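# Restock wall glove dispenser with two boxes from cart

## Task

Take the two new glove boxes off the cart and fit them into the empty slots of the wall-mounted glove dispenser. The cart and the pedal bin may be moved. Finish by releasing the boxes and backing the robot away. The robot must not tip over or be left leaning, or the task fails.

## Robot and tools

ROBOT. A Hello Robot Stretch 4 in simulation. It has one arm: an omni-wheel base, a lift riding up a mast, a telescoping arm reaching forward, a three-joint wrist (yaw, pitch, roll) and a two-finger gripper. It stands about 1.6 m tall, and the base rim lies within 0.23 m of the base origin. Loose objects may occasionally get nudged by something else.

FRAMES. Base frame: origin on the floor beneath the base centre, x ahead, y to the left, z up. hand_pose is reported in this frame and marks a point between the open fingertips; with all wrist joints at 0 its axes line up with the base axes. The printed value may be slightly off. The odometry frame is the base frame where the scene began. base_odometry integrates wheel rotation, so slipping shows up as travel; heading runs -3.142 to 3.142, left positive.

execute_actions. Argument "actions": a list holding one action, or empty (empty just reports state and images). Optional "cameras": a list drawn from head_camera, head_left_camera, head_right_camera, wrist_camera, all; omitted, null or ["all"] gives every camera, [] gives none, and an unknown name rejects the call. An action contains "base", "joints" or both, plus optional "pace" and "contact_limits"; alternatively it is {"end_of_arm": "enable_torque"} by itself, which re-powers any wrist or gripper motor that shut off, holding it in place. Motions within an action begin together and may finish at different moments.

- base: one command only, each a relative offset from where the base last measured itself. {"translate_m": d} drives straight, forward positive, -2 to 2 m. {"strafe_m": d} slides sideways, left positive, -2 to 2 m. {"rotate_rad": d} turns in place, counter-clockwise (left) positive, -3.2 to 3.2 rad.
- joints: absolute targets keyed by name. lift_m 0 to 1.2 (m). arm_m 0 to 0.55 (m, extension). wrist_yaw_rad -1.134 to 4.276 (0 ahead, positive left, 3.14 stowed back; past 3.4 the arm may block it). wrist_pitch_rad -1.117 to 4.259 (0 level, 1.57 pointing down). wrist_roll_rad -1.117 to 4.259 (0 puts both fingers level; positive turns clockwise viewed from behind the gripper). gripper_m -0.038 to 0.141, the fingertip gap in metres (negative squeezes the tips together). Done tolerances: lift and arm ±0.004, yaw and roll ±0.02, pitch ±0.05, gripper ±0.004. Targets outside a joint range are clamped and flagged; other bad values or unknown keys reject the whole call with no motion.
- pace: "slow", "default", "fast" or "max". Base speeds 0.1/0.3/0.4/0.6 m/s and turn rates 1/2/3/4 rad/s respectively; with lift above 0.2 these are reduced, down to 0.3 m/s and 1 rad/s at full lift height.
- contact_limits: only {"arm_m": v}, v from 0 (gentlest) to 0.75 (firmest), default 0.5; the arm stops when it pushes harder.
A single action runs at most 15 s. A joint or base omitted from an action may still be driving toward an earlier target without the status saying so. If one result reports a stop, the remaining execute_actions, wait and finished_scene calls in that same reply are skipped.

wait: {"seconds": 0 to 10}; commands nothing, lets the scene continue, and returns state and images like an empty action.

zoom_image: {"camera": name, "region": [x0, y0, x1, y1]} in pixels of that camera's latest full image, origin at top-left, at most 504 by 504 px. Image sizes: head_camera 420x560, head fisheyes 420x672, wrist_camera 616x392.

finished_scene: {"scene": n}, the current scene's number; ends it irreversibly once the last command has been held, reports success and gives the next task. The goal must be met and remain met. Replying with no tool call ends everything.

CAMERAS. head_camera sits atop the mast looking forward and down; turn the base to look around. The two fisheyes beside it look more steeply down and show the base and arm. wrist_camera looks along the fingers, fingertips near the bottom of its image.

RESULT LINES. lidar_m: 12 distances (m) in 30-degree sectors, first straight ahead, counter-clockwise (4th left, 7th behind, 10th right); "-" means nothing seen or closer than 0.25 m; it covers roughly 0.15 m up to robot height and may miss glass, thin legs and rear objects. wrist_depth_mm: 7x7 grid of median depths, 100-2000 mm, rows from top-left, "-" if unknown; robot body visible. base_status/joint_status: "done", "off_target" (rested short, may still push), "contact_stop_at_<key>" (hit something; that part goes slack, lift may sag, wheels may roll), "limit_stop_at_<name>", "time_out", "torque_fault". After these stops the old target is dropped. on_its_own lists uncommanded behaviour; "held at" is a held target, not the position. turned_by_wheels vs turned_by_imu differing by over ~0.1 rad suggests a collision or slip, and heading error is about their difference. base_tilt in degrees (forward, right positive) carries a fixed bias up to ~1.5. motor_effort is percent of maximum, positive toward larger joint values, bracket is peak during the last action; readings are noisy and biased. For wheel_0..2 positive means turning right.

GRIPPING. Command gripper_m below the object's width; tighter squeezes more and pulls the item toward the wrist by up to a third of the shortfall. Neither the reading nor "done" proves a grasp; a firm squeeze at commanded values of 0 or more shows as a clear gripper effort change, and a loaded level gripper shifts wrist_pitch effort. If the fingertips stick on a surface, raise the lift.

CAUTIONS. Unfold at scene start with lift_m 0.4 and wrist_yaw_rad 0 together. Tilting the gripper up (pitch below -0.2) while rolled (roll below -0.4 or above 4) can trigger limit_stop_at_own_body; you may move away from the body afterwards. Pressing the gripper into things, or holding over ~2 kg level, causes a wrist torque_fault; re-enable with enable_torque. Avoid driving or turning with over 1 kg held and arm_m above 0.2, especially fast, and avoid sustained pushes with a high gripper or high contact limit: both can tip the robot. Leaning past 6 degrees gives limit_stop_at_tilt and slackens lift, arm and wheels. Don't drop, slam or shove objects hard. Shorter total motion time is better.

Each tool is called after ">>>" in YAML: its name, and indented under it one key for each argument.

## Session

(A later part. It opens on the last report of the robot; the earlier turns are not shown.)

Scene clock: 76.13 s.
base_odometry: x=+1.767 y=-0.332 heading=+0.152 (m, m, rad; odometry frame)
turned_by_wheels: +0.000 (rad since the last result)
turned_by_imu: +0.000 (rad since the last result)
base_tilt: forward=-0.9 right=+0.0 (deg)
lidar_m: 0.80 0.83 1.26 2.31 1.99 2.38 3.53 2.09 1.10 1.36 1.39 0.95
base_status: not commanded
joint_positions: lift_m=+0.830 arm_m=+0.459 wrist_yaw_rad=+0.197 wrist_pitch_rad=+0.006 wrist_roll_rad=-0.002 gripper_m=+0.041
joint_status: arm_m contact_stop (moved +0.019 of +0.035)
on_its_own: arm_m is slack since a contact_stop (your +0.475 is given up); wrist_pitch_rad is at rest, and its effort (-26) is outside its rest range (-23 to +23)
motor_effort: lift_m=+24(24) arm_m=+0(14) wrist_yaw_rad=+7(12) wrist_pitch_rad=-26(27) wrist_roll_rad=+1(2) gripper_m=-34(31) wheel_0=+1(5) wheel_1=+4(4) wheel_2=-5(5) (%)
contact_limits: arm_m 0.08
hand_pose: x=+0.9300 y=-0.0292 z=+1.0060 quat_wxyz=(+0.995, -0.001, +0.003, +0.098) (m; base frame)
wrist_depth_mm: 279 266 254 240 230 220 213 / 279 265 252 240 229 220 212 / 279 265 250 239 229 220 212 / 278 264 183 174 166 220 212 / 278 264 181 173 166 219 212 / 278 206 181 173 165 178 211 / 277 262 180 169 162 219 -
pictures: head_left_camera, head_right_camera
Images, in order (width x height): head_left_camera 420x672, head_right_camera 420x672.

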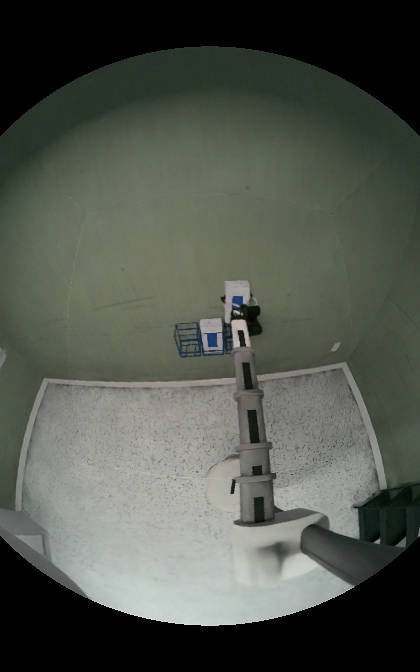

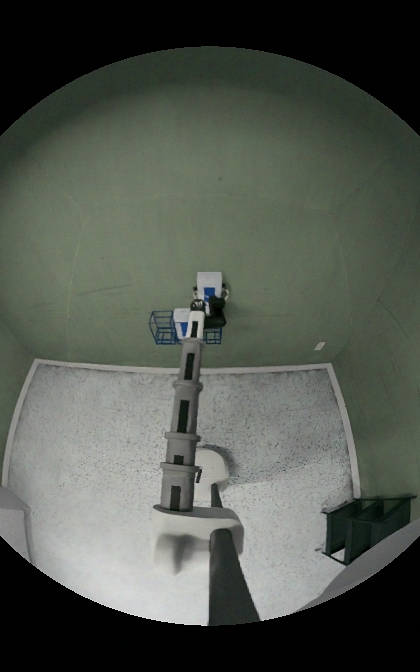

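>>> execute_actions:
  actions:
    - {"joints":{"arm_m":0.442},"base":{"strafe_m":0.01},"pace":"slow"}
  cameras: []

>>> execute_actions:
  actions:
    - {"joints":{"lift_m":0.765},"pace":"slow"}
  cameras: ["head_right_camera"]

>>> zoom_image:
  camera: "head_right_camera"
  region: [130, 250, 260, 370]

Scene clock: 80.20 s.
base_odometry: x=+1.765 y=-0.322 heading=+0.152 (m, m, rad; odometry frame)
turned_by_wheels: +0.000 (rad since the last result)
turned_by_imu: -0.002 (rad since the last result)
base_tilt: forward=-0.8 right=+0.0 (deg)
lidar_m: 0.80 0.85 1.27 2.31 1.98 2.37 3.52 2.08 1.08 1.37 1.37 0.98
base_status: done
joint_positions: lift_m=+0.830 arm_m=+0.443 wrist_yaw_rad=+0.200 wrist_pitch_rad=+0.005 wrist_roll_rad=-0.002 gripper_m=+0.041
joint_status: all done
on_its_own: wrist_pitch_rad is at rest, and its effort (-25) is outside its rest range (-23 to +23)
motor_effort: lift_m=+24(24) arm_m=-5(4) wrist_yaw_rad=+1(11) wrist_pitch_rad=-25(28) wrist_roll_rad=+1(2) gripper_m=-33(34) wheel_0=-4(12) wheel_1=+5(8) wheel_2=-1(4) (%)
hand_pose: x=+0.9138 y=-0.0285 z=+1.0063 quat_wxyz=(+0.995, -0.001, +0.002, +0.100) (m; base frame)
wrist_depth_mm: 300 286 271 257 246 235 227 / 298 283 268 258 244 235 227 / 298 283 268 254 241 234 225 / 298 282 193 184 176 234 224 / 298 279 188 179 171 232 224 / 297 206 182 174 166 178 224 / 297 278 176 167 159 231 143
pictures: none
No camera images: the call's "cameras" was empty. Leave "cameras" out to get every camera's image.

Scene clock: 81.63 s.
base_odometry: x=+1.765 y=-0.322 heading=+0.152 (m, m, rad; odometry frame)
turned_by_wheels: +0.000 (rad since the last result)
turned_by_imu: -0.001 (rad since the last result)
base_tilt: forward=-0.9 right=+0.0 (deg)
lidar_m: 0.80 0.83 1.21 2.31 1.96 2.34 3.50 2.06 1.10 1.36 1.39 0.98
base_status: not commanded
joint_positions: lift_m=+0.766 arm_m=+0.443 wrist_yaw_rad=+0.197 wrist_pitch_rad=-0.023 wrist_roll_rad=+0.002 gripper_m=+0.041
joint_status: all done
on_its_own: wrist_pitch_rad is at rest, and its effort (+58) is outside its rest range (-23 to +23)
motor_effort: lift_m=+6(25) arm_m=-4(5) wrist_yaw_rad=+7(8) wrist_pitch_rad=+58(55) wrist_roll_rad=-11(13) gripper_m=-34(36) wheel_0=-4(4) wheel_1=+4(5) wheel_2=-1(1) (%)
hand_pose: x=+0.9136 y=-0.0292 z=+0.9508 quat_wxyz=(+0.995, +0.002, -0.011, +0.099) (m; base frame)
wrist_depth_mm: 310 294 278 266 255 243 234 / 306 291 276 264 252 239 233 / 304 287 272 258 246 238 231 / 300 283 198 187 178 236 229 / 297 282 190 180 172 234 226 / 293 180 182 175 166 176 224 / 290 274 176 167 157 228 221
pictures: head_right_camera
Images, in order (width x height): head_right_camera 420x672.

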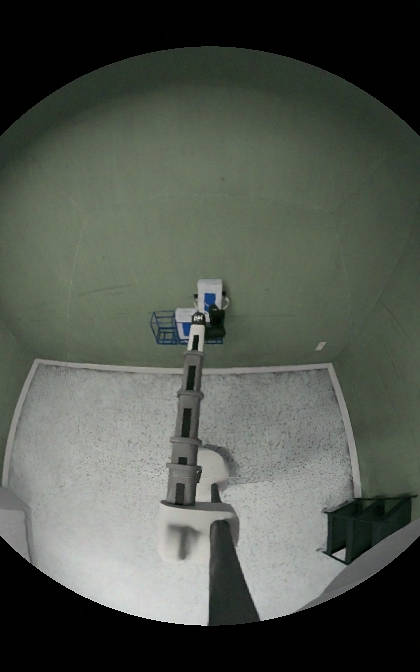

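Region (130, 250, 260, 370) of head_right_camera's 420x672 image, scaled by 3.877, with more detail than that image has; it fills the top 465 rows of this view, and the rest is white.

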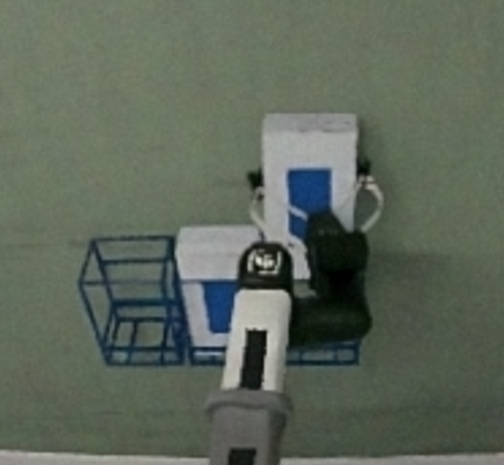

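>>> execute_actions:
  actions:
    - {"joints":{"lift_m":0.83}}
  cameras: []

>>> execute_actions:
  actions:
    - {"base":{"strafe_m":-0.02},"pace":"slow"}
  cameras: []

>>> execute_actions:
  actions:
    - {"joints":{"lift_m":0.765},"pace":"slow"}
  cameras: ["head_right_camera"]

>>> zoom_image:
  camera: "head_right_camera"
  region: [130, 250, 260, 370]

Scene clock: 85.93 s.
base_odometry: x=+1.765 y=-0.322 heading=+0.152 (m, m, rad; odometry frame)
turned_by_wheels: +0.000 (rad since the last result)
turned_by_imu: -0.002 (rad since the last result)
base_tilt: forward=-0.9 right=+0.0 (deg)
lidar_m: 0.81 0.84 1.26 2.29 1.97 2.35 3.53 2.09 1.10 1.36 1.40 0.96
base_status: not commanded
joint_positions: lift_m=+0.830 arm_m=+0.443 wrist_yaw_rad=+0.200 wrist_pitch_rad=+0.005 wrist_roll_rad=-0.002 gripper_m=+0.041
joint_status: all done
motor_effort: lift_m=+24(21) arm_m=-4(4) wrist_yaw_rad=+1(8) wrist_pitch_rad=-23(53) wrist_roll_rad=-2(12) gripper_m=-33(35) wheel_0=-3(4) wheel_1=+4(4) wheel_2=-1(1) (%)
hand_pose: x=+0.9138 y=-0.0285 z=+1.0063 quat_wxyz=(+0.995, -0.001, +0.002, +0.100) (m; base frame)
wrist_depth_mm: 300 282 270 257 245 234 226 / 298 285 267 257 245 236 225 / 298 282 270 254 241 233 226 / 297 283 195 185 176 235 224 / 297 281 188 179 171 234 225 / 296 206 182 175 167 177 225 / 297 278 177 168 160 230 144
pictures: none
No camera images: the call's "cameras" was empty. Leave "cameras" out to get every camera's image.

Scene clock: 87.07 s.
base_odometry: x=+1.768 y=-0.342 heading=+0.152 (m, m, rad; odometry frame)
turned_by_wheels: +0.000 (rad since the last result)
turned_by_imu: +0.000 (rad since the last result)
base_tilt: forward=-0.8 right=+0.0 (deg)
lidar_m: 0.81 0.83 1.23 2.31 1.98 2.36 3.51 2.03 1.10 1.36 1.35 0.98
base_status: done
joint_positions: lift_m=+0.830 arm_m=+0.443 wrist_yaw_rad=+0.200 wrist_pitch_rad=+0.005 wrist_roll_rad=-0.002 gripper_m=+0.041
joint_status: not commanded
motor_effort: lift_m=+25(24) arm_m=-4(4) wrist_yaw_rad=+0(2) wrist_pitch_rad=-23(25) wrist_roll_rad=-1(1) gripper_m=-34(37) wheel_0=+5(13) wheel_1=-5(7) wheel_2=+0(2) (%)
hand_pose: x=+0.9138 y=-0.0284 z=+1.0063 quat_wxyz=(+0.995, -0.001, +0.002, +0.100) (m; base frame)
wrist_depth_mm: 298 285 271 257 246 235 228 / 300 285 270 257 245 235 227 / 300 283 270 255 243 235 226 / 298 283 194 184 176 234 226 / 297 282 188 179 172 235 226 / 298 206 182 174 166 178 225 / 298 279 177 168 159 232 144
pictures: none
No camera images: the call's "cameras" was empty. Leave "cameras" out to get every camera's image.

Scene clock: 88.50 s.
base_odometry: x=+1.768 y=-0.342 heading=+0.152 (m, m, rad; odometry frame)
turned_by_wheels: +0.000 (rad since the last result)
turned_by_imu: +0.000 (rad since the last result)
base_tilt: forward=-0.9 right=+0.0 (deg)
lidar_m: 0.80 0.84 1.27 2.34 1.99 2.39 3.51 2.07 1.08 1.33 1.38 0.96
base_status: not commanded
joint_positions: lift_m=+0.766 arm_m=+0.443 wrist_yaw_rad=+0.204 wrist_pitch_rad=-0.017 wrist_roll_rad=+0.000 gripper_m=+0.041
joint_status: all done
on_its_own: wrist_pitch_rad is at rest, and its effort (+42) is outside its rest range (-23 to +23)
motor_effort: lift_m=+8(23) arm_m=-4(4) wrist_yaw_rad=-12(11) wrist_pitch_rad=+42(41) wrist_roll_rad=-5(4) gripper_m=-38(36) wheel_0=+6(6) wheel_1=-3(5) wheel_2=+1(1) (%)
hand_pose: x=+0.9138 y=-0.0272 z=+0.9490 quat_wxyz=(+0.995, +0.001, -0.009, +0.102) (m; base frame)
wrist_depth_mm: 314 294 278 264 253 241 231 / 309 293 277 263 250 238 229 / 304 289 273 256 245 236 228 / 303 287 197 187 179 235 227 / 300 283 189 180 172 233 225 / 297 180 181 174 167 178 224 / 294 277 175 168 158 229 182
pictures: head_right_camera
Images, in order (width x height): head_right_camera 420x672.

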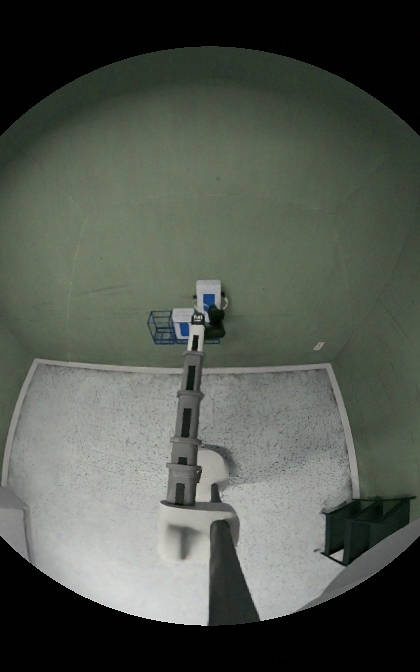

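Region (130, 250, 260, 370) of head_right_camera's 420x672 image, scaled by 3.877, with more detail than that image has; it fills the top 465 rows of this view, and the rest is white.

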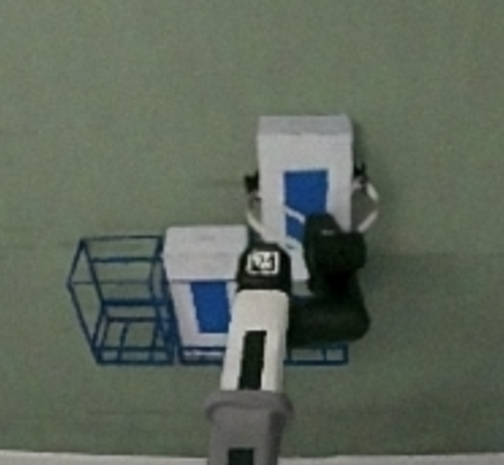

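>>> execute_actions:
  actions:
    - {"joints":{"lift_m":0.83},"pace":"slow"}
  cameras: []

>>> execute_actions:
  actions:
    - {"base":{"strafe_m":0.009},"pace":"slow"}
  cameras: []

>>> execute_actions:
  actions:
    - {"joints":{"lift_m":0.76},"pace":"slow"}
  cameras: ["wrist_camera","head_camera"]

Scene clock: 99.20 s.
base_odometry: x=+1.768 y=-0.342 heading=+0.152 (m, m, rad; odometry frame)
turned_by_wheels: +0.000 (rad since the last result)
turned_by_imu: -0.002 (rad since the last result)
base_tilt: forward=-0.9 right=-0.1 (deg)
lidar_m: 0.79 0.85 1.22 2.34 1.99 2.37 3.51 2.06 1.10 1.36 1.38 0.96
base_status: not commanded
joint_positions: lift_m=+0.829 arm_m=+0.443 wrist_yaw_rad=+0.200 wrist_pitch_rad=+0.005 wrist_roll_rad=-0.002 gripper_m=+0.041
joint_status: all done
motor_effort: lift_m=+25(22) arm_m=-4(4) wrist_yaw_rad=+0(12) wrist_pitch_rad=-23(39) wrist_roll_rad=+0(5) gripper_m=-34(40) wheel_0=+5(5) wheel_1=-3(4) wheel_2=+1(1) (%)
hand_pose: x=+0.9137 y=-0.0284 z=+1.0062 quat_wxyz=(+0.995, -0.001, +0.002, +0.100) (m; base frame)
wrist_depth_mm: 301 285 270 258 245 236 228 / 301 286 270 257 246 235 227 / 297 285 270 255 242 235 227 / 298 286 194 185 176 236 226 / 298 283 189 179 171 234 227 / 298 276 182 175 167 178 225 / 297 277 177 168 159 230 144
pictures: none
No camera images: the call's "cameras" was empty. Leave "cameras" out to get every camera's image.

Scene clock: 100.03 s.
base_odometry: x=+1.767 y=-0.333 heading=+0.152 (m, m, rad; odometry frame)
turned_by_wheels: +0.000 (rad since the last result)
turned_by_imu: +0.000 (rad since the last result)
base_tilt: forward=-0.9 right=+0.0 (deg)
lidar_m: 0.79 0.83 1.27 2.31 2.01 2.39 3.51 2.06 1.07 1.35 1.39 0.98
base_status: done
joint_positions: lift_m=+0.829 arm_m=+0.443 wrist_yaw_rad=+0.200 wrist_pitch_rad=+0.005 wrist_roll_rad=-0.002 gripper_m=+0.041
joint_status: not commanded
on_its_own: wrist_pitch_rad is at rest, and its effort (-24) is outside its rest range (-23 to +23)
motor_effort: lift_m=+25(25) arm_m=-4(4) wrist_yaw_rad=+0(0) wrist_pitch_rad=-24(23) wrist_roll_rad=+0(1) gripper_m=-35(37) wheel_0=-5(7) wheel_1=+5(6) wheel_2=+0(0) (%)
hand_pose: x=+0.9137 y=-0.0284 z=+1.0062 quat_wxyz=(+0.995, -0.001, +0.002, +0.100) (m; base frame)
wrist_depth_mm: 300 285 270 257 245 235 228 / 301 286 268 258 245 236 226 / 298 285 270 255 241 234 226 / 298 283 195 185 176 234 226 / 297 283 189 180 172 234 225 / 297 274 182 174 167 178 224 / 297 277 177 168 160 231 143
pictures: none
No camera images: the call's "cameras" was empty. Leave "cameras" out to get every camera's image.

Scene clock: 101.50 s.
base_odometry: x=+1.767 y=-0.333 heading=+0.152 (m, m, rad; odometry frame)
turned_by_wheels: +0.000 (rad since the last result)
turned_by_imu: -0.001 (rad since the last result)
base_tilt: forward=-0.8 right=+0.0 (deg)
lidar_m: 0.78 0.84 1.24 2.33 1.99 2.38 3.52 2.08 1.10 1.35 1.37 0.97
base_status: not commanded
joint_positions: lift_m=+0.761 arm_m=+0.443 wrist_yaw_rad=+0.200 wrist_pitch_rad=-0.022 wrist_roll_rad=-0.001 gripper_m=+0.041
joint_status: all done
on_its_own: wrist_pitch_rad is at rest, and its effort (+51) is outside its rest range (-23 to +23)
motor_effort: lift_m=+6(24) arm_m=-4(4) wrist_yaw_rad=-1(2) wrist_pitch_rad=+51(53) wrist_roll_rad=-2(2) gripper_m=-38(36) wheel_0=-5(5) wheel_1=+4(5) wheel_2=+0(0) (%)
hand_pose: x=+0.9137 y=-0.0283 z=+0.9456 quat_wxyz=(+0.995, +0.001, -0.011, +0.100) (m; base frame)
wrist_depth_mm: 309 296 278 266 254 241 234 / 309 293 276 264 250 239 232 / 304 290 274 255 246 238 229 / 301 286 198 189 180 236 228 / 297 283 191 181 173 234 226 / 294 181 183 175 167 176 224 / 294 274 176 167 157 226 220
pictures: head_camera, wrist_camera
Images, in order (width x height): head_camera 420x560, wrist_camera 616x392.

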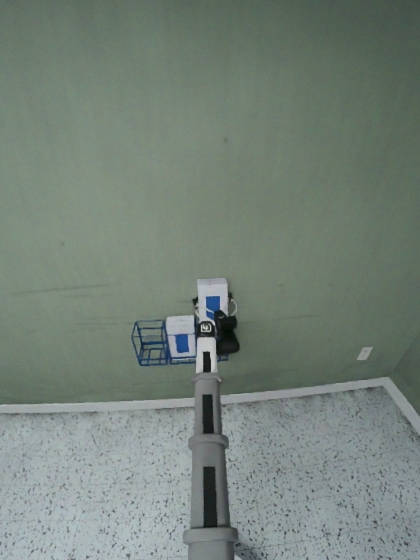

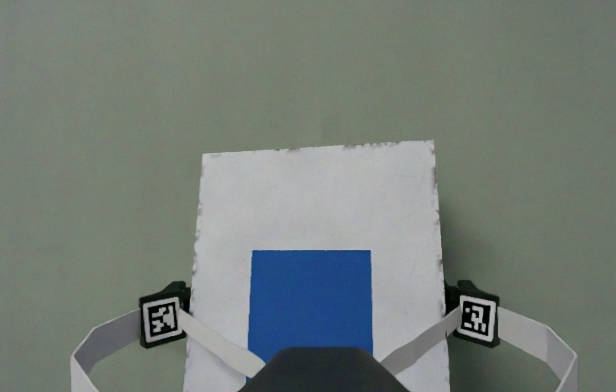

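>>> zoom_image:
  camera: "head_camera"
  region: [120,270,260,380]

>>> execute_actions:
  actions:
    - {"joints":{"lift_m":0.80},"pace":"slow"}
  cameras: []

>>> execute_actions:
  actions:
    - {"joints":{"arm_m":0.433},"pace":"slow"}
  cameras: []

>>> execute_actions:
  actions:
    - {"joints":{"lift_m":0.765},"pace":"slow"}
  cameras: ["head_left_camera","head_right_camera"]

Region (120, 270, 260, 380) of head_camera's 420x560 image, scaled by 3.600, with more detail than that image has; it fills the top 396 rows of this view, and the rest is white.

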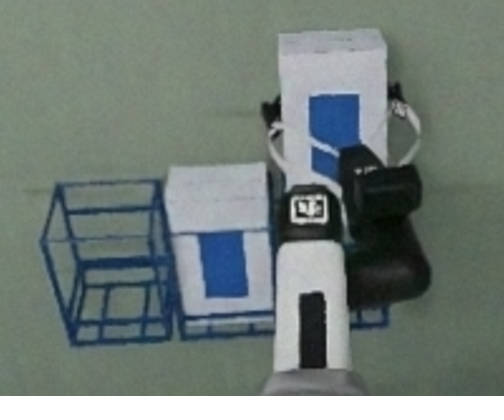

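Scene clock: 106.47 s.
base_odometry: x=+1.767 y=-0.333 heading=+0.152 (m, m, rad; odometry frame)
turned_by_wheels: +0.000 (rad since the last result)
turned_by_imu: -0.002 (rad since the last result)
base_tilt: forward=-0.8 right=+0.0 (deg)
lidar_m: 0.79 0.82 1.26 2.31 1.98 2.39 3.50 2.06 1.07 1.37 1.39 0.95
base_status: not commanded
joint_positions: lift_m=+0.799 arm_m=+0.443 wrist_yaw_rad=+0.200 wrist_pitch_rad=+0.005 wrist_roll_rad=-0.002 gripper_m=+0.041
joint_status: all done
motor_effort: lift_m=+24(22) arm_m=-4(4) wrist_yaw_rad=+0(1) wrist_pitch_rad=-23(52) wrist_roll_rad=+0(3) gripper_m=-32(34) wheel_0=-5(5) wheel_1=+5(5) wheel_2=+0(0) (%)
hand_pose: x=+0.9137 y=-0.0284 z=+0.9762 quat_wxyz=(+0.995, -0.001, +0.002, +0.100) (m; base frame)
wrist_depth_mm: 301 285 270 257 246 235 227 / 298 283 268 257 245 234 227 / 300 282 270 254 242 234 226 / 297 282 195 185 176 234 226 / 298 283 189 180 171 233 225 / 298 277 183 175 167 177 225 / 297 279 177 168 160 230 144
pictures: none
No camera images: the call's "cameras" was empty. Leave "cameras" out to get every camera's image.

Scene clock: 107.37 s.
base_odometry: x=+1.767 y=-0.333 heading=+0.152 (m, m, rad; odometry frame)
turned_by_wheels: +0.000 (rad since the last result)
turned_by_imu: +0.000 (rad since the last result)
base_tilt: forward=-0.9 right=+0.0 (deg)
lidar_m: 0.81 0.84 1.26 2.31 1.98 2.40 3.51 2.06 1.07 1.37 1.38 0.94
base_status: not commanded
joint_positions: lift_m=+0.799 arm_m=+0.434 wrist_yaw_rad=+0.200 wrist_pitch_rad=+0.005 wrist_roll_rad=-0.002 gripper_m=+0.041
joint_status: all done
on_its_own: wrist_pitch_rad is at rest, and its effort (-24) is outside its rest range (-23 to +23)
motor_effort: lift_m=+25(25) arm_m=-5(3) wrist_yaw_rad=+0(0) wrist_pitch_rad=-24(24) wrist_roll_rad=+0(1) gripper_m=-35(37) wheel_0=-5(5) wheel_1=+4(4) wheel_2=+0(0) (%)
hand_pose: x=+0.9048 y=-0.0284 z=+0.9762 quat_wxyz=(+0.995, -0.001, +0.002, +0.100) (m; base frame)
wrist_depth_mm: 310 294 281 264 254 243 235 / 310 294 281 265 254 243 234 / 310 294 278 265 250 242 234 / 309 294 194 185 177 243 235 / 307 291 190 179 171 242 233 / 307 286 182 175 167 178 233 / 306 287 177 169 159 240 143
pictures: none
No camera images: the call's "cameras" was empty. Leave "cameras" out to get every camera's image.

Scene clock: 108.50 s.
base_odometry: x=+1.767 y=-0.333 heading=+0.152 (m, m, rad; odometry frame)
turned_by_wheels: +0.000 (rad since the last result)
turned_by_imu: +0.000 (rad since the last result)
base_tilt: forward=-0.9 right=+0.0 (deg)
lidar_m: 0.79 0.85 1.23 2.30 1.98 2.38 3.54 2.06 1.08 1.33 1.38 0.96
base_status: not commanded
joint_positions: lift_m=+0.766 arm_m=+0.434 wrist_yaw_rad=+0.200 wrist_pitch_rad=-0.018 wrist_roll_rad=-0.001 gripper_m=+0.041
joint_status: all done
on_its_own: wrist_pitch_rad is at rest, and its effort (+43) is outside its rest range (-23 to +23)
motor_effort: lift_m=+8(25) arm_m=-4(5) wrist_yaw_rad=-1(0) wrist_pitch_rad=+43(43) wrist_roll_rad=-1(2) gripper_m=-39(34) wheel_0=-5(5) wheel_1=+5(5) wheel_2=+0(0) (%)
hand_pose: x=+0.9048 y=-0.0284 z=+0.9494 quat_wxyz=(+0.995, +0.000, -0.009, +0.100) (m; base frame)
wrist_depth_mm: 320 304 289 272 262 249 240 / 319 301 287 272 258 248 238 / 314 297 283 266 253 246 238 / 312 294 198 188 178 244 236 / 310 294 191 181 173 243 234 / 306 181 182 175 167 176 232 / 303 285 176 167 157 236 229
pictures: head_left_camera, head_right_camera
Images, in order (width x height): head_left_camera 420x672, head_right_camera 420x672.

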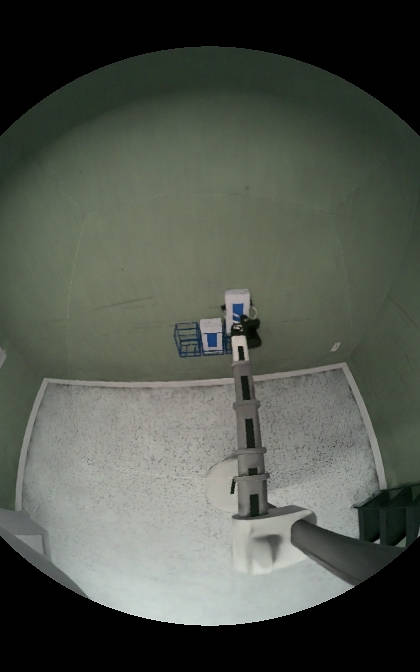

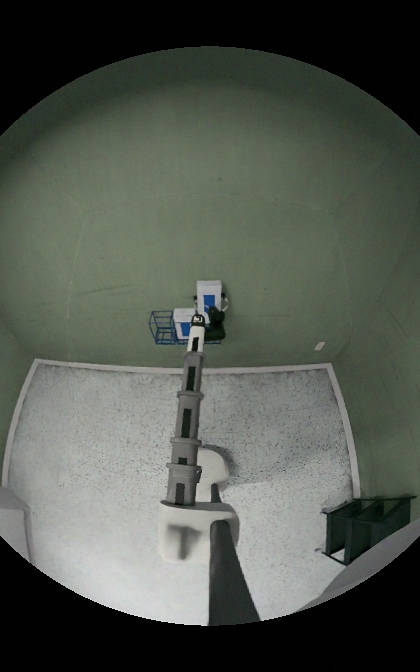

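>>> execute_actions:
  actions:
    - {"joints":{"lift_m":0.81,"wrist_pitch_rad":-0.15},"pace":"slow"}
  cameras: ["wrist_camera"]

>>> execute_actions:
  actions:
    - {"joints":{"arm_m":0.49},"contact_limits":{"arm_m":0.1},"pace":"slow"}
  cameras: ["wrist_camera","head_camera"]

Scene clock: 115.77 s.
base_odometry: x=+1.767 y=-0.333 heading=+0.152 (m, m, rad; odometry frame)
turned_by_wheels: +0.000 (rad since the last result)
turned_by_imu: -0.002 (rad since the last result)
base_tilt: forward=-0.9 right=+0.0 (deg)
lidar_m: 0.80 0.82 1.25 2.30 1.97 2.40 3.51 2.09 1.09 1.37 1.37 0.98
base_status: not commanded
joint_positions: lift_m=+0.809 arm_m=+0.434 wrist_yaw_rad=+0.200 wrist_pitch_rad=-0.142 wrist_roll_rad=-0.002 gripper_m=+0.041
joint_status: all done
on_its_own: wrist_pitch_rad is at rest, and its effort (-24) is outside its rest range (-23 to +23)
motor_effort: lift_m=+25(28) arm_m=-4(5) wrist_yaw_rad=-1(0) wrist_pitch_rad=-24(45) wrist_roll_rad=+1(1) gripper_m=-35(39) wheel_0=-5(5) wheel_1=+5(4) wheel_2=+0(0) (%)
hand_pose: x=+0.9020 y=-0.0289 z=+1.0285 quat_wxyz=(+0.993, +0.006, -0.071, +0.100) (m; base frame)
wrist_depth_mm: 355 336 317 300 285 272 259 / 345 327 307 291 278 265 256 / 334 315 297 283 268 258 249 / 324 307 195 186 177 253 243 / 315 298 189 180 171 246 238 / 306 289 183 175 167 177 233 / 298 279 178 168 159 234 143
pictures: wrist_camera
Images, in order (width x height): wrist_camera 616x392.

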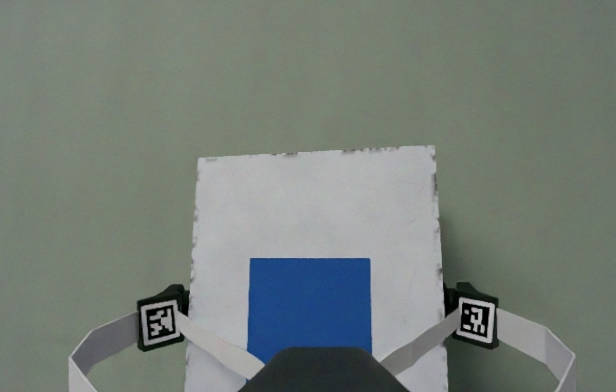

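Scene clock: 117.03 s.
base_odometry: x=+1.767 y=-0.333 heading=+0.152 (m, m, rad; odometry frame)
turned_by_wheels: +0.000 (rad since the last result)
turned_by_imu: +0.000 (rad since the last result)
base_tilt: forward=-0.8 right=+0.0 (deg)
lidar_m: 0.80 0.85 1.27 2.30 1.99 2.39 3.54 2.08 1.10 1.35 1.41 0.96
base_status: not commanded
joint_positions: lift_m=+0.809 arm_m=+0.462 wrist_yaw_rad=+0.197 wrist_pitch_rad=-0.143 wrist_roll_rad=-0.002 gripper_m=+0.041
joint_status: arm_m contact_stop (moved +0.028 of +0.056)
on_its_own: arm_m is slack since a contact_stop (your +0.490 is given up)
motor_effort: lift_m=+25(25) arm_m=+0(16) wrist_yaw_rad=+8(17) wrist_pitch_rad=-21(27) wrist_roll_rad=+1(1) gripper_m=-33(35) wheel_0=+1(5) wheel_1=+4(4) wheel_2=-5(7) (%)
contact_limits: arm_m 0.1
hand_pose: x=+0.9298 y=-0.0298 z=+1.0287 quat_wxyz=(+0.993, +0.006, -0.071, +0.098) (m; base frame)
wrist_depth_mm: 319 303 283 268 256 245 235 / 310 293 277 262 250 238 229 / 300 285 268 255 242 235 225 / 289 276 191 182 174 228 220 / 282 267 187 178 170 223 215 / 274 205 181 174 166 178 210 / 267 251 176 167 158 212 -
pictures: head_camera, wrist_camera
Images, in order (width x height): head_camera 420x560, wrist_camera 616x392.

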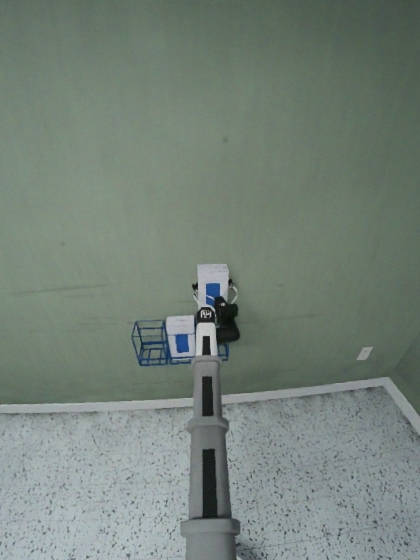

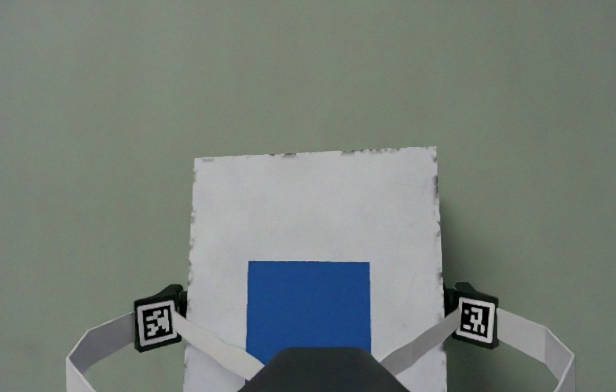

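Bottom now touches the wall. Back off slightly and lower.

>>> execute_actions:
  actions:
    - {"joints":{"arm_m":0.453},"pace":"slow"}
  cameras: []

>>> execute_actions:
  actions:
    - {"joints":{"lift_m":0.73},"pace":"slow"}
  cameras: ["head_camera"]

Scene clock: 119.27 s.
base_odometry: x=+1.767 y=-0.333 heading=+0.152 (m, m, rad; odometry frame)
turned_by_wheels: +0.000 (rad since the last result)
turned_by_imu: -0.001 (rad since the last result)
base_tilt: forward=-0.8 right=+0.0 (deg)
lidar_m: 0.81 0.81 1.23 2.32 1.97 2.36 3.53 2.08 1.09 1.35 1.38 0.98
base_status: not commanded
joint_positions: lift_m=+0.809 arm_m=+0.454 wrist_yaw_rad=+0.200 wrist_pitch_rad=-0.142 wrist_roll_rad=-0.002 gripper_m=+0.041
joint_status: all done
motor_effort: lift_m=+25(25) arm_m=-4(5) wrist_yaw_rad=+1(8) wrist_pitch_rad=-23(23) wrist_roll_rad=+1(0) gripper_m=-38(35) wheel_0=+1(1) wheel_1=+4(4) wheel_2=-5(5) (%)
hand_pose: x=+0.9220 y=-0.0291 z=+1.0285 quat_wxyz=(+0.993, +0.006, -0.071, +0.099) (m; base frame)
wrist_depth_mm: 329 310 291 276 263 252 241 / 320 301 285 270 257 244 236 / 309 294 277 263 248 239 231 / 300 286 195 185 176 235 226 / 291 278 188 179 171 229 221 / 283 206 181 175 166 179 216 / 276 259 176 168 159 217 -
pictures: none
No camera images: the call's "cameras" was empty. Leave "cameras" out to get every camera's image.

Scene clock: 120.80 s.
base_odometry: x=+1.767 y=-0.333 heading=+0.152 (m, m, rad; odometry frame)
turned_by_wheels: +0.000 (rad since the last result)
turned_by_imu: -0.001 (rad since the last result)
base_tilt: forward=-0.8 right=+0.0 (deg)
lidar_m: 0.81 0.85 1.24 2.33 2.00 2.39 3.53 2.07 1.08 1.36 1.38 0.97
base_status: not commanded
joint_positions: lift_m=+0.730 arm_m=+0.454 wrist_yaw_rad=+0.198 wrist_pitch_rad=-0.142 wrist_roll_rad=-0.003 gripper_m=+0.041
joint_status: all done
on_its_own: wrist_pitch_rad is at rest, and its effort (-25) is outside its rest range (-23 to +23)
motor_effort: lift_m=+16(21) arm_m=-5(5) wrist_yaw_rad=+5(6) wrist_pitch_rad=-25(29) wrist_roll_rad=+2(2) gripper_m=-35(36) wheel_0=+1(1) wheel_1=+4(4) wheel_2=-5(5) (%)
hand_pose: x=+0.9219 y=-0.0294 z=+0.9492 quat_wxyz=(+0.993, +0.006, -0.071, +0.099) (m; base frame)
wrist_depth_mm: 330 309 293 276 265 253 242 / 319 300 286 272 258 245 236 / 309 291 278 263 250 239 231 / 300 283 195 186 177 234 226 / 293 277 190 180 172 230 221 / 282 266 182 174 167 178 216 / 276 258 177 168 158 216 -
pictures: head_camera
Images, in order (width x height): head_camera 420x560.

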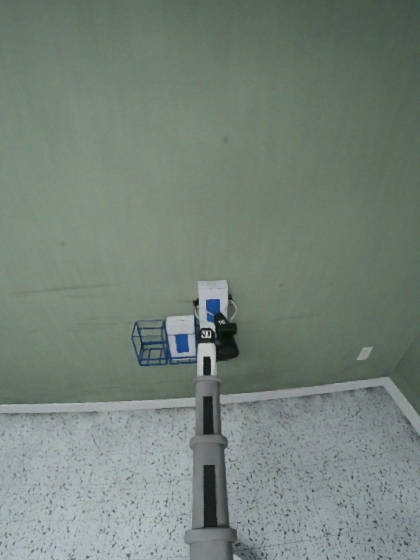

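>>> execute_actions:
  actions:
    - {"joints":{"lift_m":0.64},"pace":"slow"}
  cameras: ["head_camera","wrist_camera"]

Scene clock: 123.63 s.
base_odometry: x=+1.767 y=-0.333 heading=+0.152 (m, m, rad; odometry frame)
turned_by_wheels: +0.000 (rad since the last result)
turned_by_imu: -0.001 (rad since the last result)
base_tilt: forward=-0.9 right=+0.1 (deg)
lidar_m: 0.80 0.84 1.25 2.30 1.98 2.39 3.53 2.06 1.11 1.38 1.38 0.96
base_status: not commanded
joint_positions: lift_m=+0.640 arm_m=+0.454 wrist_yaw_rad=+0.198 wrist_pitch_rad=-0.142 wrist_roll_rad=-0.002 gripper_m=+0.041
joint_status: all done
on_its_own: wrist_pitch_rad is at rest, and its effort (-24) is outside its rest range (-23 to +23)
motor_effort: lift_m=+16(16) arm_m=-4(4) wrist_yaw_rad=+5(4) wrist_pitch_rad=-24(23) wrist_roll_rad=+2(2) gripper_m=-35(34) wheel_0=+1(1) wheel_1=+4(4) wheel_2=-5(5) (%)
hand_pose: x=+0.9219 y=-0.0294 z=+0.8593 quat_wxyz=(+0.993, +0.006, -0.071, +0.099) (m; base frame)
wrist_depth_mm: 329 309 293 278 265 253 244 / 320 303 283 271 259 246 236 / 309 293 277 264 248 241 232 / 298 283 196 185 176 235 227 / 293 278 189 180 172 229 221 / 267 212 182 174 167 178 216 / 181 175 177 167 159 217 211
pictures: head_camera, wrist_camera
Images, in order (width x height): head_camera 420x560, wrist_camera 616x392.

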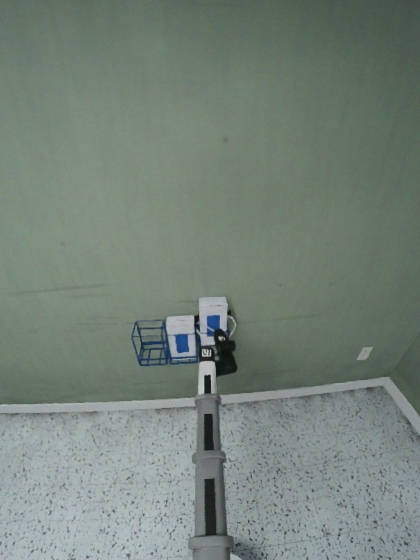

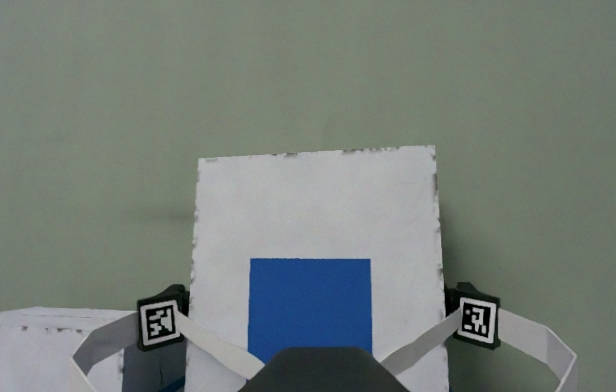

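>>> execute_actions:
  actions:
    - {"joints":{"gripper_m":0.14},"pace":"slow"}
  cameras: ["wrist_camera"]

>>> execute_actions:
  actions:
    - {"joints":{"lift_m":0.72},"pace":"slow"}
  cameras: []

>>> execute_actions:
  actions:
    - {"joints":{"arm_m":0.1,"wrist_pitch_rad":0,"wrist_yaw_rad":0}}
  cameras: ["wrist_camera","head_camera"]

Scene clock: 130.53 s.
base_odometry: x=+1.767 y=-0.333 heading=+0.151 (m, m, rad; odometry frame)
turned_by_wheels: +0.000 (rad since the last result)
turned_by_imu: -0.003 (rad since the last result)
base_tilt: forward=-0.9 right=+0.0 (deg)
lidar_m: 0.80 0.84 1.25 2.33 1.98 2.37 3.52 2.06 1.08 1.35 1.38 0.96
base_status: not commanded
joint_positions: lift_m=+0.640 arm_m=+0.452 wrist_yaw_rad=+0.192 wrist_pitch_rad=-0.144 wrist_roll_rad=-0.001 gripper_m=+0.140
joint_status: all done
on_its_own: wrist_yaw_rad is at rest, and its effort (+24) is outside its rest range (-13 to +13)
motor_effort: lift_m=+17(17) arm_m=+6(6) wrist_yaw_rad=+24(24) wrist_pitch_rad=-17(23) wrist_roll_rad=-1(1) gripper_m=-2(34) wheel_0=+1(1) wheel_1=+4(4) wheel_2=-10(10) (%)
hand_pose: x=+0.9197 y=-0.0314 z=+0.8597 quat_wxyz=(+0.993, +0.006, -0.072, +0.095) (m; base frame)
wrist_depth_mm: 330 314 296 281 267 256 246 / 320 303 287 274 260 251 241 / 310 294 282 266 255 244 236 / 301 285 203 193 186 239 231 / 293 281 197 187 180 234 225 / 255 268 189 181 174 198 221 / 184 179 185 136 167 222 216
pictures: wrist_camera
Images, in order (width x height): wrist_camera 616x392.

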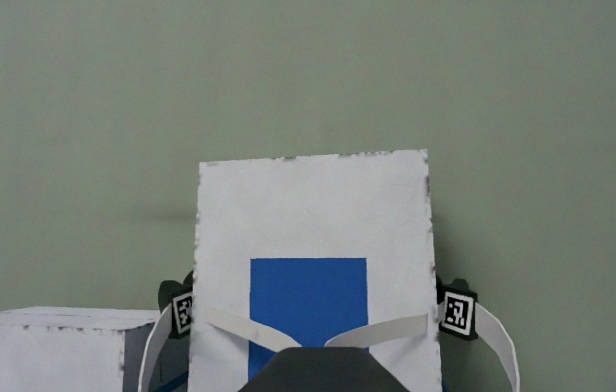

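Scene clock: 132.43 s.
torque_fault: wrist_pitch_rad switched itself off since the last result.
base_odometry: x=+1.766 y=-0.333 heading=+0.151 (m, m, rad; odometry frame)
turned_by_wheels: +0.000 (rad since the last result)
turned_by_imu: -0.001 (rad since the last result)
base_tilt: forward=-0.9 right=+0.0 (deg)
lidar_m: 0.81 0.85 1.26 2.33 1.99 2.36 3.51 2.06 1.10 1.37 1.37 0.98
base_status: not commanded
joint_positions: lift_m=+0.720 arm_m=+0.452 wrist_yaw_rad=+0.180 wrist_pitch_rad=-0.002 wrist_roll_rad=-0.002 gripper_m=+0.140
joint_status: all done
on_its_own: wrist_pitch_rad is off since a torque_fault, until you send "end_of_arm": "enable_torque" (your -0.150 is given up); wrist_yaw_rad is at rest, and its effort (+56) is outside its rest range (-13 to +13)
motor_effort: lift_m=+22(39) arm_m=+7(7) wrist_yaw_rad=+56(57) wrist_pitch_rad=-2(100) wrist_roll_rad=+2(22) gripper_m=-2(3) wheel_0=+1(1) wheel_1=+4(4) wheel_2=-16(17) (%)
hand_pose: x=+0.9222 y=-0.0342 z=+0.8985 quat_wxyz=(+0.996, -0.001, -0.001, +0.090) (m; base frame)
wrist_depth_mm: 290 276 264 255 243 234 227 / 289 276 265 253 243 234 226 / 286 274 263 252 241 232 224 / 286 272 260 251 240 232 224 / 285 271 259 250 241 230 224 / 283 272 204 247 237 194 224 / 266 266 258 137 236 229 223
pictures: none
No camera images: the call's "cameras" was empty. Leave "cameras" out to get every camera's image.

Scene clock: 145.40 s.
base_odometry: x=+1.767 y=-0.333 heading=+0.152 (m, m, rad; odometry frame)
turned_by_wheels: +0.001 (rad since the last result)
turned_by_imu: -0.004 (rad since the last result)
base_tilt: forward=-0.9 right=+0.0 (deg)
lidar_m: 0.81 0.86 1.28 2.31 1.98 2.34 3.51 2.05 1.09 1.36 1.39 0.95
base_status: not commanded
joint_positions: lift_m=+0.720 arm_m=+0.101 wrist_yaw_rad=+0.000 wrist_pitch_rad=+1.319 wrist_roll_rad=-0.002 gripper_m=+0.140
joint_status: wrist_pitch_rad torque_fault (moved +1.321 of +0.002); the others done
on_its_own: wrist_pitch_rad is off since a torque_fault, until you send "end_of_arm": "enable_torque" (your +0.000 is given up)
motor_effort: lift_m=+22(22) arm_m=-4(7) wrist_yaw_rad=+0(53) wrist_pitch_rad=-1(1) wrist_roll_rad=+1(2) gripper_m=+0(1) wheel_0=+0(1) wheel_1=+3(4) wheel_2=+0(16) (%)
hand_pose: x=+0.3435 y=-0.0874 z=+0.6185 quat_wxyz=(+0.790, -0.001, +0.613, +0.001) (m; base frame)
wrist_depth_mm: 831 820 831 854 878 866 878 / 1008 991 991 976 976 976 946 / 960 976 946 931 931 917 904 / 904 917 904 878 904 878 854 / 878 866 854 866 842 842 831 / 842 842 216 831 809 204 798 / 798 809 798 141 778 778 768
pictures: head_camera, wrist_camera
Images, in order (width x height): head_camera 420x560, wrist_camera 616x392.

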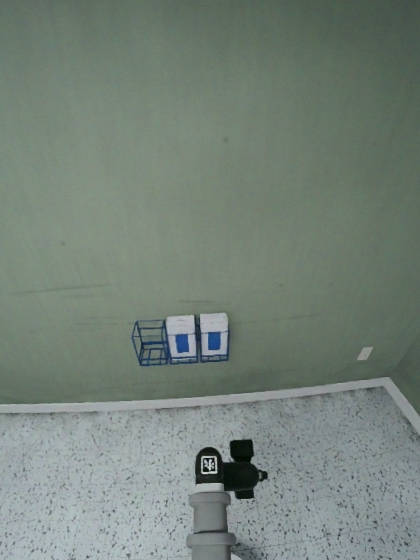

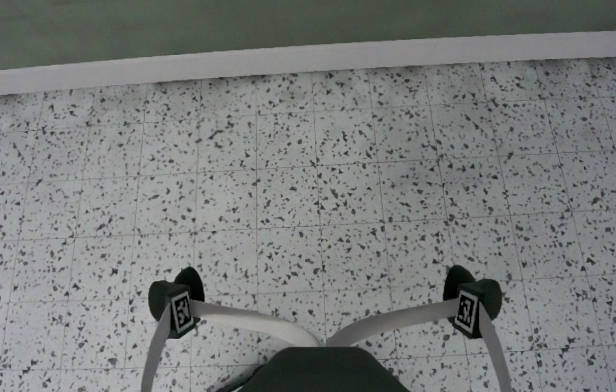

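>>> execute_actions:
  actions:
    - {"end_of_arm":"enable_torque"}
  cameras: []

>>> execute_actions:
  actions:
    - {"base":{"translate_m":-0.69},"joints":{"wrist_pitch_rad":0,"lift_m":0.665}}
  cameras: []

>>> execute_actions:
  actions:
    - {"base":{"rotate_rad":-1.57}}
  cameras: []

>>> execute_actions:
  actions:
    - {"base":{"translate_m":0.1},"joints":{"arm_m":0.3}}
  cameras: ["wrist_camera","head_camera"]

Scene clock: 151.47 s.
base_odometry: x=+1.767 y=-0.333 heading=+0.152 (m, m, rad; odometry frame)
turned_by_wheels: +0.000 (rad since the last result)
turned_by_imu: -0.002 (rad since the last result)
base_tilt: forward=-0.9 right=+0.0 (deg)
lidar_m: 0.81 0.83 1.27 2.32 1.99 2.37 3.50 2.10 1.08 1.34 1.33 0.96
base_status: not commanded
joint_positions: lift_m=+0.720 arm_m=+0.101 wrist_yaw_rad=+0.000 wrist_pitch_rad=+1.375 wrist_roll_rad=-0.002 gripper_m=+0.140
joint_status: not commanded
end_of_arm: enable_torque: each motor that was off is on again
on_its_own: wrist_pitch_rad is held at +1.375, not at your +0.000, since a torque_fault
motor_effort: lift_m=+22(22) arm_m=-4(4) wrist_yaw_rad=+1(1) wrist_pitch_rad=+0(1) wrist_roll_rad=+1(0) gripper_m=-3(3) wheel_0=+0(0) wheel_1=+3(4) wheel_2=+0(0) (%)
hand_pose: x=+0.3277 y=-0.0874 z=+0.6149 quat_wxyz=(+0.773, -0.001, +0.635, +0.001) (m; base frame)
wrist_depth_mm: 866 866 878 866 917 917 931 / 976 976 960 931 931 917 904 / 946 917 904 891 891 904 878 / 904 891 878 878 854 854 854 / 878 866 866 854 854 831 831 / 820 842 217 820 798 204 798 / 820 820 798 141 788 778 778
pictures: none
No camera images: the call's "cameras" was empty. Leave "cameras" out to get every camera's image.

Scene clock: 155.27 s.
base_odometry: x=+1.085 y=-0.437 heading=+0.152 (m, m, rad; odometry frame)
turned_by_wheels: +0.000 (rad since the last result)
turned_by_imu: -0.001 (rad since the last result)
base_tilt: forward=-0.8 right=+0.0 (deg)
lidar_m: 1.48 1.64 2.18 1.73 1.75 2.33 2.69 2.07 1.47 0.98 1.44 1.69
base_status: done
joint_positions: lift_m=+0.665 arm_m=+0.101 wrist_yaw_rad=+0.000 wrist_pitch_rad=+0.002 wrist_roll_rad=-0.002 gripper_m=+0.140
joint_status: all done
motor_effort: lift_m=+15(25) arm_m=-4(4) wrist_yaw_rad=+1(0) wrist_pitch_rad=-7(12) wrist_roll_rad=+1(0) gripper_m=-2(4) wheel_0=-3(11) wheel_1=-4(8) wheel_2=+0(10) (%)
hand_pose: x=+0.5602 y=-0.0874 z=+0.8428 quat_wxyz=(+1.000, -0.001, +0.001, +0.000) (m; base frame)
wrist_depth_mm: 1336 1281 1336 1308 1308 1336 1308 / 1281 1308 1336 1366 1336 1308 1336 / 1336 1308 1366 1336 1336 1308 1308 / 1281 1336 1336 1308 1308 1336 1336 / 1308 1308 1308 1255 1308 1308 1336 / 1308 1336 218 1308 1308 204 1281 / 1308 1336 1281 141 1308 1336 1308
pictures: none
No camera images: the call's "cameras" was empty. Leave "cameras" out to get every camera's image.

Scene clock: 157.33 s.
base_odometry: x=+1.085 y=-0.437 heading=-1.418 (m, m, rad; odometry frame)
turned_by_wheels: -1.569 (rad since the last result)
turned_by_imu: -1.549 (rad since the last result)
base_tilt: forward=-0.8 right=-0.1 (deg)
lidar_m: 0.98 1.45 1.69 1.49 1.65 2.20 1.75 1.75 2.37 2.68 2.07 1.49
base_status: done
joint_positions: lift_m=+0.665 arm_m=+0.101 wrist_yaw_rad=+0.000 wrist_pitch_rad=+0.002 wrist_roll_rad=-0.002 gripper_m=+0.140
joint_status: not commanded
motor_effort: lift_m=+15(16) arm_m=-4(4) wrist_yaw_rad=-1(1) wrist_pitch_rad=-8(7) wrist_roll_rad=+1(1) gripper_m=-3(1) wheel_0=+4(6) wheel_1=+2(9) wheel_2=+1(9) (%)
hand_pose: x=+0.5602 y=-0.0874 z=+0.8428 quat_wxyz=(+1.000, -0.001, +0.001, +0.000) (m; base frame)
wrist_depth_mm: 1138 1138 1118 1118 1138 1138 1118 / 1138 1118 1118 1078 1118 1098 1118 / 1138 1118 1118 1118 1118 1118 1118 / 1098 1098 1098 1098 1118 1118 1118 / 1098 1098 1118 854 1118 1098 1098 / 1118 1098 217 668 683 204 1098 / 1078 1078 1098 141 1138 1098 1078
pictures: none
No camera images: the call's "cameras" was empty. Leave "cameras" out to get every camera's image.

Scene clock: 159.03 s.
base_odometry: x=+1.100 y=-0.536 heading=-1.417 (m, m, rad; odometry frame)
turned_by_wheels: +0.000 (rad since the last result)
turned_by_imu: -0.001 (rad since the last result)
base_tilt: forward=-0.9 right=+0.0 (deg)
lidar_m: 0.87 1.34 1.69 1.48 1.66 2.21 1.85 1.85 2.51 2.66 1.95 1.37
base_status: done
joint_positions: lift_m=+0.665 arm_m=+0.299 wrist_yaw_rad=+0.000 wrist_pitch_rad=+0.002 wrist_roll_rad=-0.002 gripper_m=+0.140
joint_status: all done
motor_effort: lift_m=+15(15) arm_m=+5(7) wrist_yaw_rad=-1(0) wrist_pitch_rad=-8(8) wrist_roll_rad=+0(1) gripper_m=-3(1) wheel_0=+3(11) wheel_1=+2(10) wheel_2=-1(11) (%)
hand_pose: x=+0.7586 y=-0.0874 z=+0.8429 quat_wxyz=(+1.000, -0.001, +0.001, +0.000) (m; base frame)
wrist_depth_mm: 820 820 820 809 820 809 820 / 809 820 820 820 809 809 809 / 809 809 798 798 809 798 820 / 798 798 820 798 809 788 798 / 798 809 809 525 798 809 809 / 798 798 217 530 512 205 788 / 394 377 375 140 375 392 798
pictures: head_camera, wrist_camera
Images, in order (width x height): head_camera 420x560, wrist_camera 616x392.

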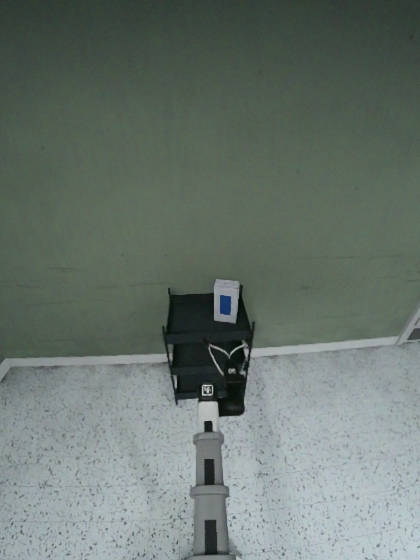

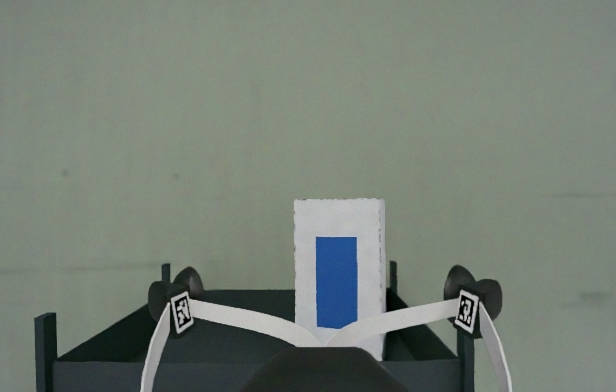

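>>> execute_actions:
  actions:
    - {"base":{"strafe_m":-0.04},"joints":{"arm_m":0.5},"pace":"slow"}
  cameras: ["wrist_camera"]

Scene clock: 164.43 s.
base_odometry: x=+1.061 y=-0.542 heading=-1.417 (m, m, rad; odometry frame)
turned_by_wheels: +0.000 (rad since the last result)
turned_by_imu: -0.002 (rad since the last result)
base_tilt: forward=-0.9 right=+0.0 (deg)
lidar_m: 0.87 0.94 1.75 1.51 1.59 2.26 1.81 1.85 2.50 2.64 1.94 1.38
base_status: done
joint_positions: lift_m=+0.665 arm_m=+0.499 wrist_yaw_rad=+0.000 wrist_pitch_rad=+0.002 wrist_roll_rad=-0.002 gripper_m=+0.140
joint_status: all done
motor_effort: lift_m=+15(15) arm_m=+5(6) wrist_yaw_rad=-1(0) wrist_pitch_rad=-5(9) wrist_roll_rad=+1(2) gripper_m=-2(5) wheel_0=+3(7) wheel_1=-5(8) wheel_2=+0(0) (%)
hand_pose: x=+0.9586 y=-0.0874 z=+0.8429 quat_wxyz=(+1.000, -0.001, +0.001, +0.000) (m; base frame)
wrist_depth_mm: 603 603 609 609 615 615 603 / 609 603 609 609 597 609 609 / 603 609 603 603 591 603 603 / 603 597 609 327 597 603 603 / 609 603 603 319 603 597 597 / 603 597 216 314 304 206 591 / 462 508 496 141 452 591 597
pictures: wrist_camera
Images, in order (width x height): wrist_camera 616x392.

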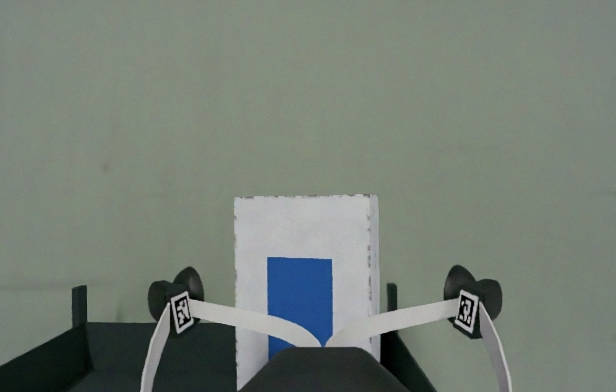

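>>> execute_actions:
  actions:
    - {"base":{"strafe_m":0.01},"pace":"slow"}
  cameras: []

>>> execute_actions:
  actions:
    - {"base":{"translate_m":0.04},"joints":{"arm_m":0.55},"pace":"slow"}
  cameras: ["wrist_camera"]

Scene clock: 167.40 s.
base_odometry: x=+1.071 y=-0.541 heading=-1.417 (m, m, rad; odometry frame)
turned_by_wheels: +0.000 (rad since the last result)
turned_by_imu: -0.001 (rad since the last result)
base_tilt: forward=-0.8 right=-0.1 (deg)
lidar_m: 0.88 0.92 1.70 1.54 1.59 2.26 1.83 1.85 2.51 2.64 1.93 1.36
base_status: done
joint_positions: lift_m=+0.665 arm_m=+0.499 wrist_yaw_rad=+0.000 wrist_pitch_rad=+0.002 wrist_roll_rad=-0.002 gripper_m=+0.140
joint_status: not commanded
motor_effort: lift_m=+16(16) arm_m=+5(5) wrist_yaw_rad=+0(0) wrist_pitch_rad=-7(6) wrist_roll_rad=+2(1) gripper_m=+0(1) wheel_0=-3(9) wheel_1=+3(9) wheel_2=+0(0) (%)
hand_pose: x=+0.9586 y=-0.0874 z=+0.8429 quat_wxyz=(+1.000, -0.001, +0.001, +0.000) (m; base frame)
wrist_depth_mm: 609 615 615 603 609 609 603 / 597 609 609 603 615 603 597 / 609 603 597 609 597 597 603 / 603 597 609 332 603 609 591 / 603 591 597 324 597 597 597 / 597 597 217 317 306 205 597 / 452 508 500 141 436 597 585
pictures: none
No camera images: the call's "cameras" was empty. Leave "cameras" out to get every camera's image.

Scene clock: 169.10 s.
base_odometry: x=+1.077 y=-0.580 heading=-1.417 (m, m, rad; odometry frame)
turned_by_wheels: +0.000 (rad since the last result)
turned_by_imu: +0.000 (rad since the last result)
base_tilt: forward=-0.8 right=+0.0 (deg)
lidar_m: 0.84 0.86 1.71 1.52 1.58 2.26 1.86 1.90 2.53 2.67 1.88 1.33
base_status: done
joint_positions: lift_m=+0.665 arm_m=+0.549 wrist_yaw_rad=+0.000 wrist_pitch_rad=+0.002 wrist_roll_rad=-0.002 gripper_m=+0.140
joint_status: all done
motor_effort: lift_m=+15(15) arm_m=+5(5) wrist_yaw_rad=-1(1) wrist_pitch_rad=-8(7) wrist_roll_rad=+1(1) gripper_m=+0(2) wheel_0=+4(10) wheel_1=+5(6) wheel_2=-4(8) (%)
hand_pose: x=+1.0086 y=-0.0874 z=+0.8429 quat_wxyz=(+1.000, -0.001, +0.001, +0.000) (m; base frame)
wrist_depth_mm: 517 517 512 521 521 517 521 / 517 517 512 517 508 517 512 / 508 517 517 512 512 517 512 / 508 512 508 236 504 508 504 / 512 504 247 229 220 508 504 / 512 508 217 227 215 204 512 / 415 418 248 141 215 508 508
pictures: wrist_camera
Images, in order (width x height): wrist_camera 616x392.

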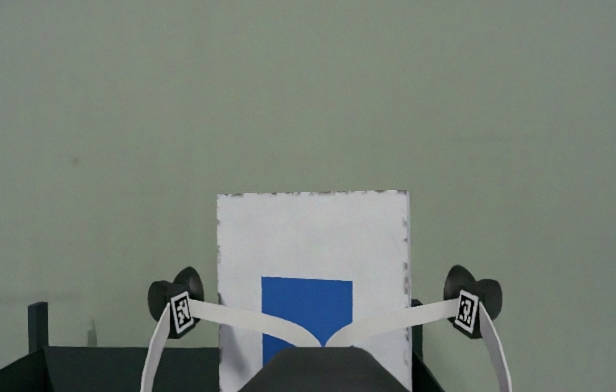

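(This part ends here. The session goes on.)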